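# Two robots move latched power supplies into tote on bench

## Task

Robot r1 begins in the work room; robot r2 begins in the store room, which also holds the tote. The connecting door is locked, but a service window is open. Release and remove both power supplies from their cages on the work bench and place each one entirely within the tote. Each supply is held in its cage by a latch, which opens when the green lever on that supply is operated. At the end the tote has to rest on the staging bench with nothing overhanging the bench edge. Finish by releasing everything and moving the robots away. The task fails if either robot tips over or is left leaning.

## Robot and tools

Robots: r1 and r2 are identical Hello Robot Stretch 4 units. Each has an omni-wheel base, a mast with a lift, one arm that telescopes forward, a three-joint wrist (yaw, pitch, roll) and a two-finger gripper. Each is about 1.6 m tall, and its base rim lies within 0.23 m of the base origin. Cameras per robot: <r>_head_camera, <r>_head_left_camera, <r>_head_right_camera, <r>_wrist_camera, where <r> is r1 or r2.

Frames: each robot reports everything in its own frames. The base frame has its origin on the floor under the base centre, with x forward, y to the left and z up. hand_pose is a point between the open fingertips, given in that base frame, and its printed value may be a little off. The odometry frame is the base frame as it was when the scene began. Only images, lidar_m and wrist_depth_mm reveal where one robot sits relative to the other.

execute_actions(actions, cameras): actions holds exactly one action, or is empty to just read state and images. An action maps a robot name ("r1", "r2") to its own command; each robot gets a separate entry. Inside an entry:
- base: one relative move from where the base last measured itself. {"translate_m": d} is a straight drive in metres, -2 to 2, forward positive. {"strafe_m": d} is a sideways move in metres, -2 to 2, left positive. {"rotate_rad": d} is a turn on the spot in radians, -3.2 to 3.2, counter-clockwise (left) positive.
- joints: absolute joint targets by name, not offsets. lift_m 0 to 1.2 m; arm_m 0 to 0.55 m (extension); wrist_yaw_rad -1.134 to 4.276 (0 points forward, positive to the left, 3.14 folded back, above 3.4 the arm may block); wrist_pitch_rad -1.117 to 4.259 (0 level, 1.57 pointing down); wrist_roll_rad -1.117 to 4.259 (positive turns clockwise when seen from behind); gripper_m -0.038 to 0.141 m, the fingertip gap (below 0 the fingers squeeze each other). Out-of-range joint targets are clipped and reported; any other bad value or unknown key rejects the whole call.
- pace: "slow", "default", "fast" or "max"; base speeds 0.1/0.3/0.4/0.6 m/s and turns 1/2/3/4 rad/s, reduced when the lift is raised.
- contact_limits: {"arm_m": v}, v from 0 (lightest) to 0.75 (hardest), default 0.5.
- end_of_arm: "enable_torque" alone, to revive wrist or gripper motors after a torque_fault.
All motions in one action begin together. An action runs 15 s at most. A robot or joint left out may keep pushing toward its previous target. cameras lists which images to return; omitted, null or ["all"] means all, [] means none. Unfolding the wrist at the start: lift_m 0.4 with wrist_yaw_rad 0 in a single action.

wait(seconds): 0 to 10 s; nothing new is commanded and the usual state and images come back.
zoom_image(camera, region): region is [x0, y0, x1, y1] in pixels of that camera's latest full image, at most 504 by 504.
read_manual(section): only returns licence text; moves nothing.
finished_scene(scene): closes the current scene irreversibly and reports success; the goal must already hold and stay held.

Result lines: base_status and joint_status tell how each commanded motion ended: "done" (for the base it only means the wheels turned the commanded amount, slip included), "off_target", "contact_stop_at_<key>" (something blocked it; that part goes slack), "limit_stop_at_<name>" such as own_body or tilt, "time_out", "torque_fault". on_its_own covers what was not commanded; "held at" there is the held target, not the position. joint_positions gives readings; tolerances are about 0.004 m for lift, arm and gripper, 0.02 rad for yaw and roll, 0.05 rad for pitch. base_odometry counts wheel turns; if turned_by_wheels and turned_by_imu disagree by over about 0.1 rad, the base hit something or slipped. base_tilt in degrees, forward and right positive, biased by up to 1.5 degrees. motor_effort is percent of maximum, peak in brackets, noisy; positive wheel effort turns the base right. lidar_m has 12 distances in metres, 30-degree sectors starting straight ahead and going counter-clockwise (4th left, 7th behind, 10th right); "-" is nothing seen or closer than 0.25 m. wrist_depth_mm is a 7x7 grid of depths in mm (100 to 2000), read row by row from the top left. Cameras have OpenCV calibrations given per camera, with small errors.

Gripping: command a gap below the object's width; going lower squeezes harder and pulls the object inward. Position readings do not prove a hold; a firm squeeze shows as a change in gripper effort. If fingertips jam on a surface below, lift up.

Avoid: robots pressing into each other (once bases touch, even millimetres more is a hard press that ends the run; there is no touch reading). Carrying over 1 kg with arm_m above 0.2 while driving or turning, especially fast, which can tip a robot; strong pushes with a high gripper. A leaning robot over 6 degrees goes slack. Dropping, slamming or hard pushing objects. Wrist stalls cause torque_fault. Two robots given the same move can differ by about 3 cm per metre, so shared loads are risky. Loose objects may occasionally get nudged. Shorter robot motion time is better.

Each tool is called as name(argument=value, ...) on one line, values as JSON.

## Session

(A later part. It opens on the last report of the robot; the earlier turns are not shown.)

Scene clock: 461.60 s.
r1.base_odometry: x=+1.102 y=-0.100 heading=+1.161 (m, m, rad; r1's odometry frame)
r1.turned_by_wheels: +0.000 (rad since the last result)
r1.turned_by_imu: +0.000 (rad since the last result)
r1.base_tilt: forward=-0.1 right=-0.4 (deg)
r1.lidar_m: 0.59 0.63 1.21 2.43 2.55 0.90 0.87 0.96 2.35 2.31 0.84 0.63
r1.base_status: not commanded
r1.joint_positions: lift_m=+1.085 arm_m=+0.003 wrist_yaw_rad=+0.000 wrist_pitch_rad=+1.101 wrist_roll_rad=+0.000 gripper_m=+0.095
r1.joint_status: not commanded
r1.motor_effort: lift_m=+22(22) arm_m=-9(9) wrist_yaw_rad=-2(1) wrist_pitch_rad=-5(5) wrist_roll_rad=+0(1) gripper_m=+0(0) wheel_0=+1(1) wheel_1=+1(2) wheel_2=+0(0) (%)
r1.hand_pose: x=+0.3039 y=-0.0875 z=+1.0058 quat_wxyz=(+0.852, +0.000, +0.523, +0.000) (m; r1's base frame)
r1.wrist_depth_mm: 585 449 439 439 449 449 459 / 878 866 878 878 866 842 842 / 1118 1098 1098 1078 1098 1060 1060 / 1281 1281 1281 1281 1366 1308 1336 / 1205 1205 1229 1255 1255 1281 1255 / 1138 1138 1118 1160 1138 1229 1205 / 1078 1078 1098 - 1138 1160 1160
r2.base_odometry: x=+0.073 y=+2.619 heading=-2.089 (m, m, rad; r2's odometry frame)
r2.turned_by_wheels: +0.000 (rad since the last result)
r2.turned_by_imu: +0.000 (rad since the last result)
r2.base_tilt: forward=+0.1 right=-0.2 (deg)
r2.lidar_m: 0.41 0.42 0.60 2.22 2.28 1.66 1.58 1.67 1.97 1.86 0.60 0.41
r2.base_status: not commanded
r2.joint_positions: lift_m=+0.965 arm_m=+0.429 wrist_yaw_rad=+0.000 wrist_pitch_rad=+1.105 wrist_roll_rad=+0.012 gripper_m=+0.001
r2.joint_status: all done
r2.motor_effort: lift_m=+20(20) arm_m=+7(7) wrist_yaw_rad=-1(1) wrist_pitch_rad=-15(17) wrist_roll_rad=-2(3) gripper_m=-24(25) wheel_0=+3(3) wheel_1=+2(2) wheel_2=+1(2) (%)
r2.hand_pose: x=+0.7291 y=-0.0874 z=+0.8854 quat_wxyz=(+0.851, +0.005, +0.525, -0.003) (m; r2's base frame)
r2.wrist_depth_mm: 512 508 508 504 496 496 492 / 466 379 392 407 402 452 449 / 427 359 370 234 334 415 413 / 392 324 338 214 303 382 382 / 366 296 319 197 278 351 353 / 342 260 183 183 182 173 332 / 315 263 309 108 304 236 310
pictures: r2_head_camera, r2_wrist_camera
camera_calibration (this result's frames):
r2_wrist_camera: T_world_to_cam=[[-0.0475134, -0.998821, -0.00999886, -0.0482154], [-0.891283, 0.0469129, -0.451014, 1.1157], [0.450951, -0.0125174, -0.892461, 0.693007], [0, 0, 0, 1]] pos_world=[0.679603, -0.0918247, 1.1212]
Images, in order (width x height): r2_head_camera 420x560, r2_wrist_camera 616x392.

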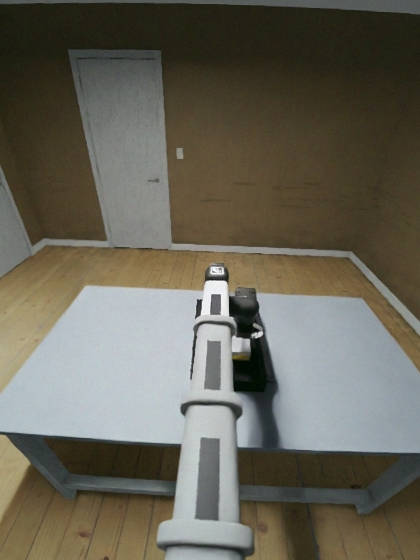

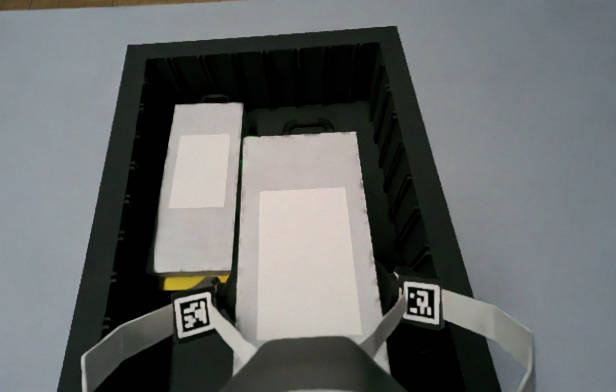

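execute_actions(actions=[{"r2":{"base":{"strafe_m":-0.005},"joints":{"arm_m":0.44,"lift_m":0.945}}}], cameras=[])

execute_actions(actions=[{"r2":{"joints":{"lift_m":0.885},"pace":"slow"}}], cameras=["r2_wrist_camera","r2_head_camera"])

Scene clock: 462.63 s.
r1.base_odometry: x=+1.102 y=-0.100 heading=+1.161 (m, m, rad; r1's odometry frame)
r1.turned_by_wheels: +0.000 (rad since the last result)
r1.turned_by_imu: +0.000 (rad since the last result)
r1.base_tilt: forward=+0.0 right=-0.4 (deg)
r1.lidar_m: 0.58 0.63 1.19 2.42 2.57 0.90 0.86 0.96 2.34 2.31 0.84 0.63
r1.base_status: not commanded
r1.joint_positions: lift_m=+1.085 arm_m=+0.003 wrist_yaw_rad=+0.000 wrist_pitch_rad=+1.101 wrist_roll_rad=+0.000 gripper_m=+0.095
r1.joint_status: not commanded
r1.motor_effort: lift_m=+23(22) arm_m=-9(9) wrist_yaw_rad=+0(2) wrist_pitch_rad=-4(5) wrist_roll_rad=+0(3) gripper_m=-1(0) wheel_0=+1(1) wheel_1=+1(1) wheel_2=+0(0) (%)
r1.hand_pose: x=+0.3039 y=-0.0875 z=+1.0058 quat_wxyz=(+0.852, +0.000, +0.523, +0.000) (m; r1's base frame)
r1.wrist_depth_mm: 585 449 442 439 449 445 455 / 878 878 878 878 854 842 854 / 1118 1098 1118 1078 1078 1060 1042 / 1281 1281 1308 1336 1336 1308 1366 / 1205 1205 1255 1229 1229 1281 1308 / 1118 1138 1160 1160 1138 1205 1205 / 1078 1118 1118 - 1138 1138 1138
r2.base_odometry: x=+0.069 y=+2.621 heading=-2.089 (m, m, rad; r2's odometry frame)
r2.turned_by_wheels: +0.000 (rad since the last result)
r2.turned_by_imu: +0.000 (rad since the last result)
r2.base_tilt: forward=+0.2 right=-0.2 (deg)
r2.lidar_m: 0.38 0.43 0.59 2.20 2.27 1.65 1.56 1.62 1.94 1.85 0.58 0.44
r2.base_status: done
r2.joint_positions: lift_m=+0.945 arm_m=+0.439 wrist_yaw_rad=+0.000 wrist_pitch_rad=+1.105 wrist_roll_rad=+0.012 gripper_m=+0.001
r2.joint_status: all done
r2.motor_effort: lift_m=+20(20) arm_m=+8(7) wrist_yaw_rad=+0(2) wrist_pitch_rad=-15(16) wrist_roll_rad=+0(0) gripper_m=-25(24) wheel_0=-1(11) wheel_1=+1(7) wheel_2=+0(0) (%)
r2.hand_pose: x=+0.7390 y=-0.0874 z=+0.8654 quat_wxyz=(+0.851, +0.005, +0.525, -0.003) (m; r2's base frame)
r2.wrist_depth_mm: 484 480 351 353 455 466 466 / 439 355 370 394 375 427 421 / 402 322 347 234 312 392 389 / 370 310 315 214 291 359 359 / 340 290 293 197 268 330 334 / 312 263 183 183 182 173 312 / 226 266 293 108 286 218 293
pictures: none
No camera images: the call's "cameras" was empty. Leave "cameras" out to get every camera's image.

Scene clock: 464.00 s.
r1.base_odometry: x=+1.102 y=-0.100 heading=+1.161 (m, m, rad; r1's odometry frame)
r1.turned_by_wheels: +0.000 (rad since the last result)
r1.turned_by_imu: +0.000 (rad since the last result)
r1.base_tilt: forward=+0.0 right=-0.3 (deg)
r1.lidar_m: 0.59 0.65 1.20 2.44 2.56 0.92 0.86 0.98 2.36 2.30 0.86 0.62
r1.base_status: not commanded
r1.joint_positions: lift_m=+1.085 arm_m=+0.003 wrist_yaw_rad=+0.000 wrist_pitch_rad=+1.101 wrist_roll_rad=+0.000 gripper_m=+0.095
r1.joint_status: not commanded
r1.motor_effort: lift_m=+22(22) arm_m=-9(9) wrist_yaw_rad=-2(0) wrist_pitch_rad=-4(4) wrist_roll_rad=+1(0) gripper_m=-1(2) wheel_0=+1(1) wheel_1=+2(2) wheel_2=+0(0) (%)
r1.hand_pose: x=+0.3039 y=-0.0875 z=+1.0058 quat_wxyz=(+0.852, +0.000, +0.523, +0.000) (m; r1's base frame)
r1.wrist_depth_mm: 585 445 439 442 445 445 452 / 866 878 866 878 854 854 842 / 1118 1098 1098 1078 1078 1060 1078 / 1281 1281 1281 1308 1336 1308 1336 / 1182 1205 1255 1255 1255 1281 1308 / 1118 1138 1118 1182 1160 1205 1182 / 1060 1098 1118 - 1138 1138 1160
r2.base_odometry: x=+0.069 y=+2.621 heading=-2.089 (m, m, rad; r2's odometry frame)
r2.turned_by_wheels: +0.000 (rad since the last result)
r2.turned_by_imu: +0.000 (rad since the last result)
r2.base_tilt: forward=+0.1 right=-0.3 (deg)
r2.lidar_m: 0.40 0.43 0.58 2.17 2.28 1.64 1.56 1.63 1.94 1.85 0.59 0.42
r2.base_status: not commanded
r2.joint_positions: lift_m=+0.885 arm_m=+0.439 wrist_yaw_rad=+0.000 wrist_pitch_rad=+1.105 wrist_roll_rad=+0.012 gripper_m=+0.001
r2.joint_status: all done
r2.motor_effort: lift_m=+20(20) arm_m=+7(8) wrist_yaw_rad=+0(0) wrist_pitch_rad=-15(15) wrist_roll_rad=-1(1) gripper_m=-24(25) wheel_0=-1(1) wheel_1=+1(1) wheel_2=+0(0) (%)
r2.hand_pose: x=+0.7390 y=-0.0874 z=+0.8054 quat_wxyz=(+0.851, +0.005, +0.525, -0.003) (m; r2's base frame)
r2.wrist_depth_mm: 379 309 320 332 286 382 379 / 250 294 312 349 294 343 345 / 229 273 279 234 306 309 319 / 211 254 257 214 285 204 293 / 206 243 247 197 265 190 273 / 204 256 183 183 182 172 255 / 200 236 239 108 236 189 165
pictures: r2_head_camera, r2_wrist_camera
camera_calibration (this result's frames):
r2_wrist_camera: T_world_to_cam=[[-0.0476681, -0.998813, -0.00998101, -0.0484648], [-0.891445, 0.0470476, -0.45068, 1.08828], [0.450615, -0.0125856, -0.89263, 0.617494], [0, 0, 0, 1]] pos_world=[0.689581, -0.0918368, 1.04118]
Images, in order (width x height): r2_head_camera 420x560, r2_wrist_camera 616x392.

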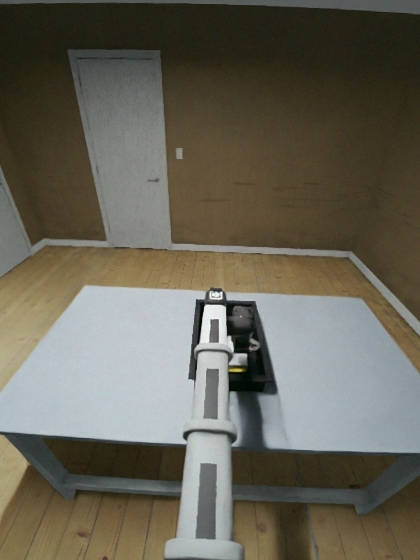

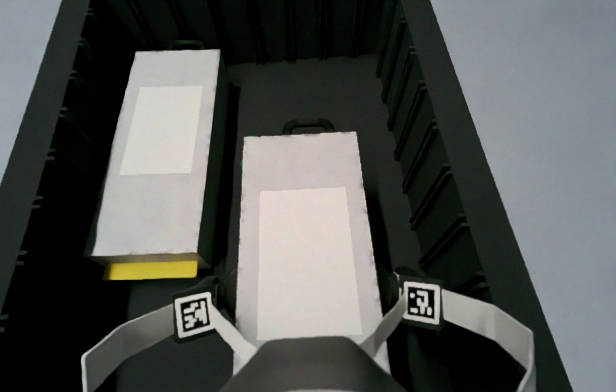

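execute_actions(actions=[{"r2":{"joints":{"lift_m":0.868,"gripper_m":0.05}}}], cameras=[])

execute_actions(actions=[{"r2":{"joints":{"lift_m":0.871,"gripper_m":0.082}}}], cameras=["r2_wrist_camera"])

execute_actions(actions=[{"r2":{"joints":{"lift_m":0.99},"pace":"fast"}}], cameras=[])

execute_actions(actions=[{"r2":{"joints":{"arm_m":0.0},"base":{"translate_m":-0.2},"pace":"fast"}}], cameras=["r2_wrist_camera","r2_head_camera"])

Scene clock: 465.50 s.
r1.base_odometry: x=+1.102 y=-0.100 heading=+1.161 (m, m, rad; r1's odometry frame)
r1.turned_by_wheels: +0.000 (rad since the last result)
r1.turned_by_imu: +0.000 (rad since the last result)
r1.base_tilt: forward=-0.1 right=-0.3 (deg)
r1.lidar_m: 0.60 0.65 1.19 2.42 2.55 0.90 0.87 0.96 2.34 2.31 0.86 0.59
r1.base_status: not commanded
r1.joint_positions: lift_m=+1.085 arm_m=+0.003 wrist_yaw_rad=+0.000 wrist_pitch_rad=+1.101 wrist_roll_rad=+0.000 gripper_m=+0.095
r1.joint_status: not commanded
r1.motor_effort: lift_m=+22(22) arm_m=-9(9) wrist_yaw_rad=-1(0) wrist_pitch_rad=-4(3) wrist_roll_rad=-1(1) gripper_m=-1(0) wheel_0=+1(1) wheel_1=+1(2) wheel_2=+0(0) (%)
r1.hand_pose: x=+0.3039 y=-0.0875 z=+1.0058 quat_wxyz=(+0.852, +0.000, +0.523, +0.000) (m; r1's base frame)
r1.wrist_depth_mm: 585 449 439 439 449 449 452 / 866 866 866 866 854 854 831 / 1118 1078 1098 1118 1060 1078 1060 / 1255 1255 1281 1308 1308 1308 1308 / 1205 1205 1205 1255 1255 1255 1281 / 1138 1138 1138 1160 1138 1205 1205 / 1078 1098 1118 - 1118 1138 1138
r2.base_odometry: x=+0.069 y=+2.621 heading=-2.089 (m, m, rad; r2's odometry frame)
r2.turned_by_wheels: +0.000 (rad since the last result)
r2.turned_by_imu: +0.000 (rad since the last result)
r2.base_tilt: forward=+0.1 right=-0.2 (deg)
r2.lidar_m: 0.40 0.41 0.60 2.22 2.29 1.63 1.55 1.64 1.95 1.85 0.59 0.42
r2.base_status: not commanded
r2.joint_positions: lift_m=+0.868 arm_m=+0.439 wrist_yaw_rad=+0.000 wrist_pitch_rad=+1.105 wrist_roll_rad=+0.012 gripper_m=+0.050
r2.joint_status: all done
r2.motor_effort: lift_m=+20(20) arm_m=+8(8) wrist_yaw_rad=+0(0) wrist_pitch_rad=-14(16) wrist_roll_rad=-2(2) gripper_m=-13(26) wheel_0=-1(1) wheel_1=+1(1) wheel_2=+0(0) (%)
r2.hand_pose: x=+0.7391 y=-0.0874 z=+0.7884 quat_wxyz=(+0.851, +0.005, +0.525, -0.003) (m; r2's base frame)
r2.wrist_depth_mm: 251 301 314 332 283 359 355 / 227 278 312 329 294 315 325 / 212 255 291 253 290 202 298 / 210 235 262 230 267 185 276 / 206 230 234 212 253 177 253 / 204 242 191 196 190 169 158 / 200 224 225 108 224 166 147
pictures: none
No camera images: the call's "cameras" was empty. Leave "cameras" out to get every camera's image.

Scene clock: 466.60 s.
r1.base_odometry: x=+1.102 y=-0.100 heading=+1.161 (m, m, rad; r1's odometry frame)
r1.turned_by_wheels: +0.000 (rad since the last result)
r1.turned_by_imu: +0.000 (rad since the last result)
r1.base_tilt: forward=-0.1 right=-0.4 (deg)
r1.lidar_m: 0.59 0.63 1.22 2.44 2.57 0.92 0.87 0.97 2.34 2.32 0.84 0.61
r1.base_status: not commanded
r1.joint_positions: lift_m=+1.085 arm_m=+0.003 wrist_yaw_rad=+0.000 wrist_pitch_rad=+1.101 wrist_roll_rad=+0.000 gripper_m=+0.095
r1.joint_status: not commanded
r1.motor_effort: lift_m=+22(22) arm_m=-9(9) wrist_yaw_rad=-1(0) wrist_pitch_rad=-4(3) wrist_roll_rad=-1(2) gripper_m=+0(1) wheel_0=+1(1) wheel_1=+1(1) wheel_2=+0(0) (%)
r1.hand_pose: x=+0.3039 y=-0.0875 z=+1.0058 quat_wxyz=(+0.852, +0.000, +0.523, +0.000) (m; r1's base frame)
r1.wrist_depth_mm: 585 449 442 442 445 449 459 / 866 866 866 866 866 854 842 / 1078 1098 1118 1098 1060 1060 1042 / 1229 1308 1281 1308 1308 1308 1336 / 1205 1205 1229 1229 1255 1255 1281 / 1138 1118 1138 1160 1160 1182 1205 / 1078 1098 1098 - 1138 1138 1138
r2.base_odometry: x=+0.069 y=+2.621 heading=-2.089 (m, m, rad; r2's odometry frame)
r2.turned_by_wheels: +0.000 (rad since the last result)
r2.turned_by_imu: +0.000 (rad since the last result)
r2.base_tilt: forward=+0.1 right=-0.3 (deg)
r2.lidar_m: 0.39 0.41 0.57 2.21 2.30 1.65 1.56 1.65 1.96 1.87 0.59 0.41
r2.base_status: not commanded
r2.joint_positions: lift_m=+0.871 arm_m=+0.439 wrist_yaw_rad=+0.000 wrist_pitch_rad=+1.102 wrist_roll_rad=+0.012 gripper_m=+0.082
r2.joint_status: all done
r2.motor_effort: lift_m=+23(26) arm_m=+8(8) wrist_yaw_rad=+0(0) wrist_pitch_rad=-5(14) wrist_roll_rad=-2(1) gripper_m=-2(13) wheel_0=-1(1) wheel_1=+1(1) wheel_2=+0(0) (%)
r2.hand_pose: x=+0.7400 y=-0.0874 z=+0.7916 quat_wxyz=(+0.852, +0.005, +0.523, -0.003) (m; r2's base frame)
r2.wrist_depth_mm: 263 304 315 329 282 370 368 / 236 287 314 338 291 330 334 / 215 263 300 309 297 209 307 / 211 242 264 239 274 193 283 / 206 231 248 222 243 178 263 / 204 247 197 207 201 170 238 / 200 229 231 108 229 166 153
pictures: r2_wrist_camera
camera_calibration (this result's frames):
r2_wrist_camera: T_world_to_cam=[[-0.0476434, -0.998813, -0.0101593, -0.0484343], [-0.889757, 0.0470592, -0.454003, 1.08434], [0.453942, -0.0125909, -0.890942, 0.60099], [0, 0, 0, 1]] pos_world=[0.689673, -0.0918378, 1.02725]
Images, in order (width x height): r2_wrist_camera 616x392.

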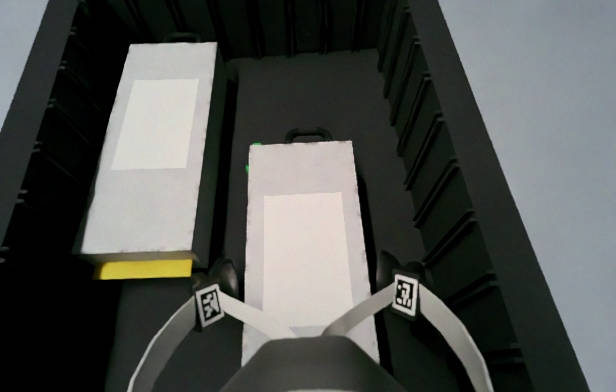

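Scene clock: 467.87 s.
r1.base_odometry: x=+1.102 y=-0.100 heading=+1.161 (m, m, rad; r1's odometry frame)
r1.turned_by_wheels: +0.000 (rad since the last result)
r1.turned_by_imu: +0.000 (rad since the last result)
r1.base_tilt: forward=-0.1 right=-0.4 (deg)
r1.lidar_m: 0.59 0.63 1.23 2.44 2.57 0.90 0.88 0.96 2.34 2.30 0.86 0.62
r1.base_status: not commanded
r1.joint_positions: lift_m=+1.085 arm_m=+0.003 wrist_yaw_rad=+0.000 wrist_pitch_rad=+1.101 wrist_roll_rad=+0.000 gripper_m=+0.095
r1.joint_status: not commanded
r1.motor_effort: lift_m=+22(22) arm_m=-9(9) wrist_yaw_rad=-1(0) wrist_pitch_rad=-4(4) wrist_roll_rad=-3(0) gripper_m=-2(1) wheel_0=+1(1) wheel_1=+2(2) wheel_2=+0(0) (%)
r1.hand_pose: x=+0.3039 y=-0.0875 z=+1.0058 quat_wxyz=(+0.852, +0.000, +0.523, +0.000) (m; r1's base frame)
r1.wrist_depth_mm: 585 449 439 442 449 449 455 / 878 878 866 866 854 854 831 / 1098 1098 1098 1098 1078 1078 1042 / 1255 1281 1255 1308 1308 1308 1336 / 1205 1229 1229 1205 1255 1281 1308 / 1160 1118 1138 1160 1138 1182 1205 / 1078 1078 1118 - 1138 1118 1138
r2.base_odometry: x=+0.069 y=+2.621 heading=-2.089 (m, m, rad; r2's odometry frame)
r2.turned_by_wheels: +0.000 (rad since the last result)
r2.turned_by_imu: +0.000 (rad since the last result)
r2.base_tilt: forward=+0.1 right=-0.2 (deg)
r2.lidar_m: 0.39 0.41 0.58 2.18 2.27 1.65 1.55 1.65 1.94 1.86 0.60 0.44
r2.base_status: not commanded
r2.joint_positions: lift_m=+0.990 arm_m=+0.439 wrist_yaw_rad=+0.000 wrist_pitch_rad=+1.101 wrist_roll_rad=+0.012 gripper_m=+0.082
r2.joint_status: all done
r2.motor_effort: lift_m=+22(25) arm_m=+8(8) wrist_yaw_rad=+0(0) wrist_pitch_rad=-4(4) wrist_roll_rad=-2(2) gripper_m=-2(2) wheel_0=-1(1) wheel_1=+1(1) wheel_2=+0(0) (%)
r2.hand_pose: x=+0.7401 y=-0.0874 z=+0.9107 quat_wxyz=(+0.852, +0.005, +0.523, -0.003) (m; r2's base frame)
r2.wrist_depth_mm: 1661 1661 554 549 544 539 539 / 504 504 397 404 477 492 488 / 466 415 424 445 421 449 449 / 424 366 379 415 387 415 415 / 394 330 351 345 304 384 382 / 366 298 197 320 201 359 357 / 343 268 338 108 327 329 336
pictures: none
No camera images: the call's "cameras" was empty. Leave "cameras" out to get every camera's image.

Scene clock: 469.87 s.
r1.base_odometry: x=+1.102 y=-0.100 heading=+1.161 (m, m, rad; r1's odometry frame)
r1.turned_by_wheels: +0.000 (rad since the last result)
r1.turned_by_imu: +0.000 (rad since the last result)
r1.base_tilt: forward=-0.1 right=-0.3 (deg)
r1.lidar_m: 0.58 0.64 1.21 2.43 2.55 0.90 0.88 0.97 2.33 2.31 0.86 0.61
r1.base_status: not commanded
r1.joint_positions: lift_m=+1.085 arm_m=+0.003 wrist_yaw_rad=+0.000 wrist_pitch_rad=+1.101 wrist_roll_rad=+0.000 gripper_m=+0.095
r1.joint_status: not commanded
r1.motor_effort: lift_m=+22(22) arm_m=-9(9) wrist_yaw_rad=-1(1) wrist_pitch_rad=-5(4) wrist_roll_rad=-1(2) gripper_m=+0(0) wheel_0=+1(1) wheel_1=+1(1) wheel_2=+0(0) (%)
r1.hand_pose: x=+0.3039 y=-0.0875 z=+1.0058 quat_wxyz=(+0.852, +0.000, +0.523, +0.000) (m; r1's base frame)
r1.wrist_depth_mm: 591 449 439 442 449 449 455 / 878 878 866 878 866 842 842 / 1098 1098 1098 1098 1098 1078 1042 / 1281 1308 1281 1255 1336 1308 1308 / 1205 1182 1205 1255 1255 1281 1308 / 1160 1118 1118 1138 1160 1182 1205 / 1060 1098 1098 - 1138 1098 1138
r2.base_odometry: x=+0.168 y=+2.795 heading=-2.089 (m, m, rad; r2's odometry frame)
r2.turned_by_wheels: +0.000 (rad since the last result)
r2.turned_by_imu: +0.000 (rad since the last result)
r2.base_tilt: forward=+0.1 right=-0.2 (deg)
r2.lidar_m: 0.57 0.59 0.91 2.26 2.02 1.43 1.36 1.42 1.96 1.86 0.90 0.64
r2.base_status: done
r2.joint_positions: lift_m=+0.990 arm_m=+0.003 wrist_yaw_rad=+0.000 wrist_pitch_rad=+1.101 wrist_roll_rad=+0.012 gripper_m=+0.082
r2.joint_status: all done
joint sent to its limit — the command would take r2.arm_m past its lower limit, so that joint was sent only as far as its limit.
r2.motor_effort: lift_m=+22(22) arm_m=-8(11) wrist_yaw_rad=+1(1) wrist_pitch_rad=-5(4) wrist_roll_rad=-3(0) gripper_m=-3(2) wheel_0=-4(8) wheel_1=-2(7) wheel_2=+2(12) (%)
r2.hand_pose: x=+0.3044 y=-0.0875 z=+0.9107 quat_wxyz=(+0.852, +0.005, +0.523, -0.003) (m; r2's base frame)
r2.wrist_depth_mm: 559 559 554 554 554 544 539 / 508 512 512 517 517 521 591 / 1366 1366 1366 1366 1366 1336 1336 / 1281 1255 1255 1255 1255 1255 1205 / 1160 1138 1160 1138 1160 1160 1160 / 1118 1098 197 1078 202 1078 1078 / 1025 1008 1025 108 1025 991 1008
pictures: r2_head_camera, r2_wrist_camera
camera_calibration (this result's frames):
r2_wrist_camera: T_world_to_cam=[[-0.0479661, -0.998797, -0.010169, -0.0679117], [-0.889649, 0.0473485, -0.454183, 0.750989], [0.454119, -0.0127386, -0.89085, 0.904683], [0, 0, 0, 1]] pos_world=[0.254026, -0.0918639, 1.14633]
Images, in order (width x height): r2_head_camera 420x560, r2_wrist_camera 616x392.

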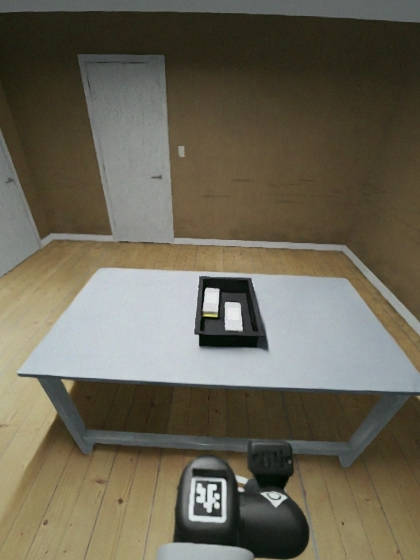

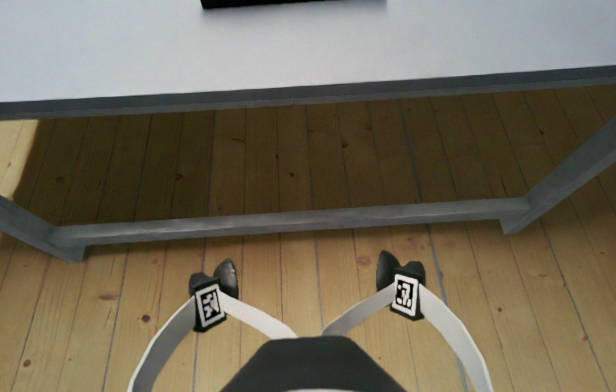

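finished_scene(scene=1)

The scene is finished: the task was done.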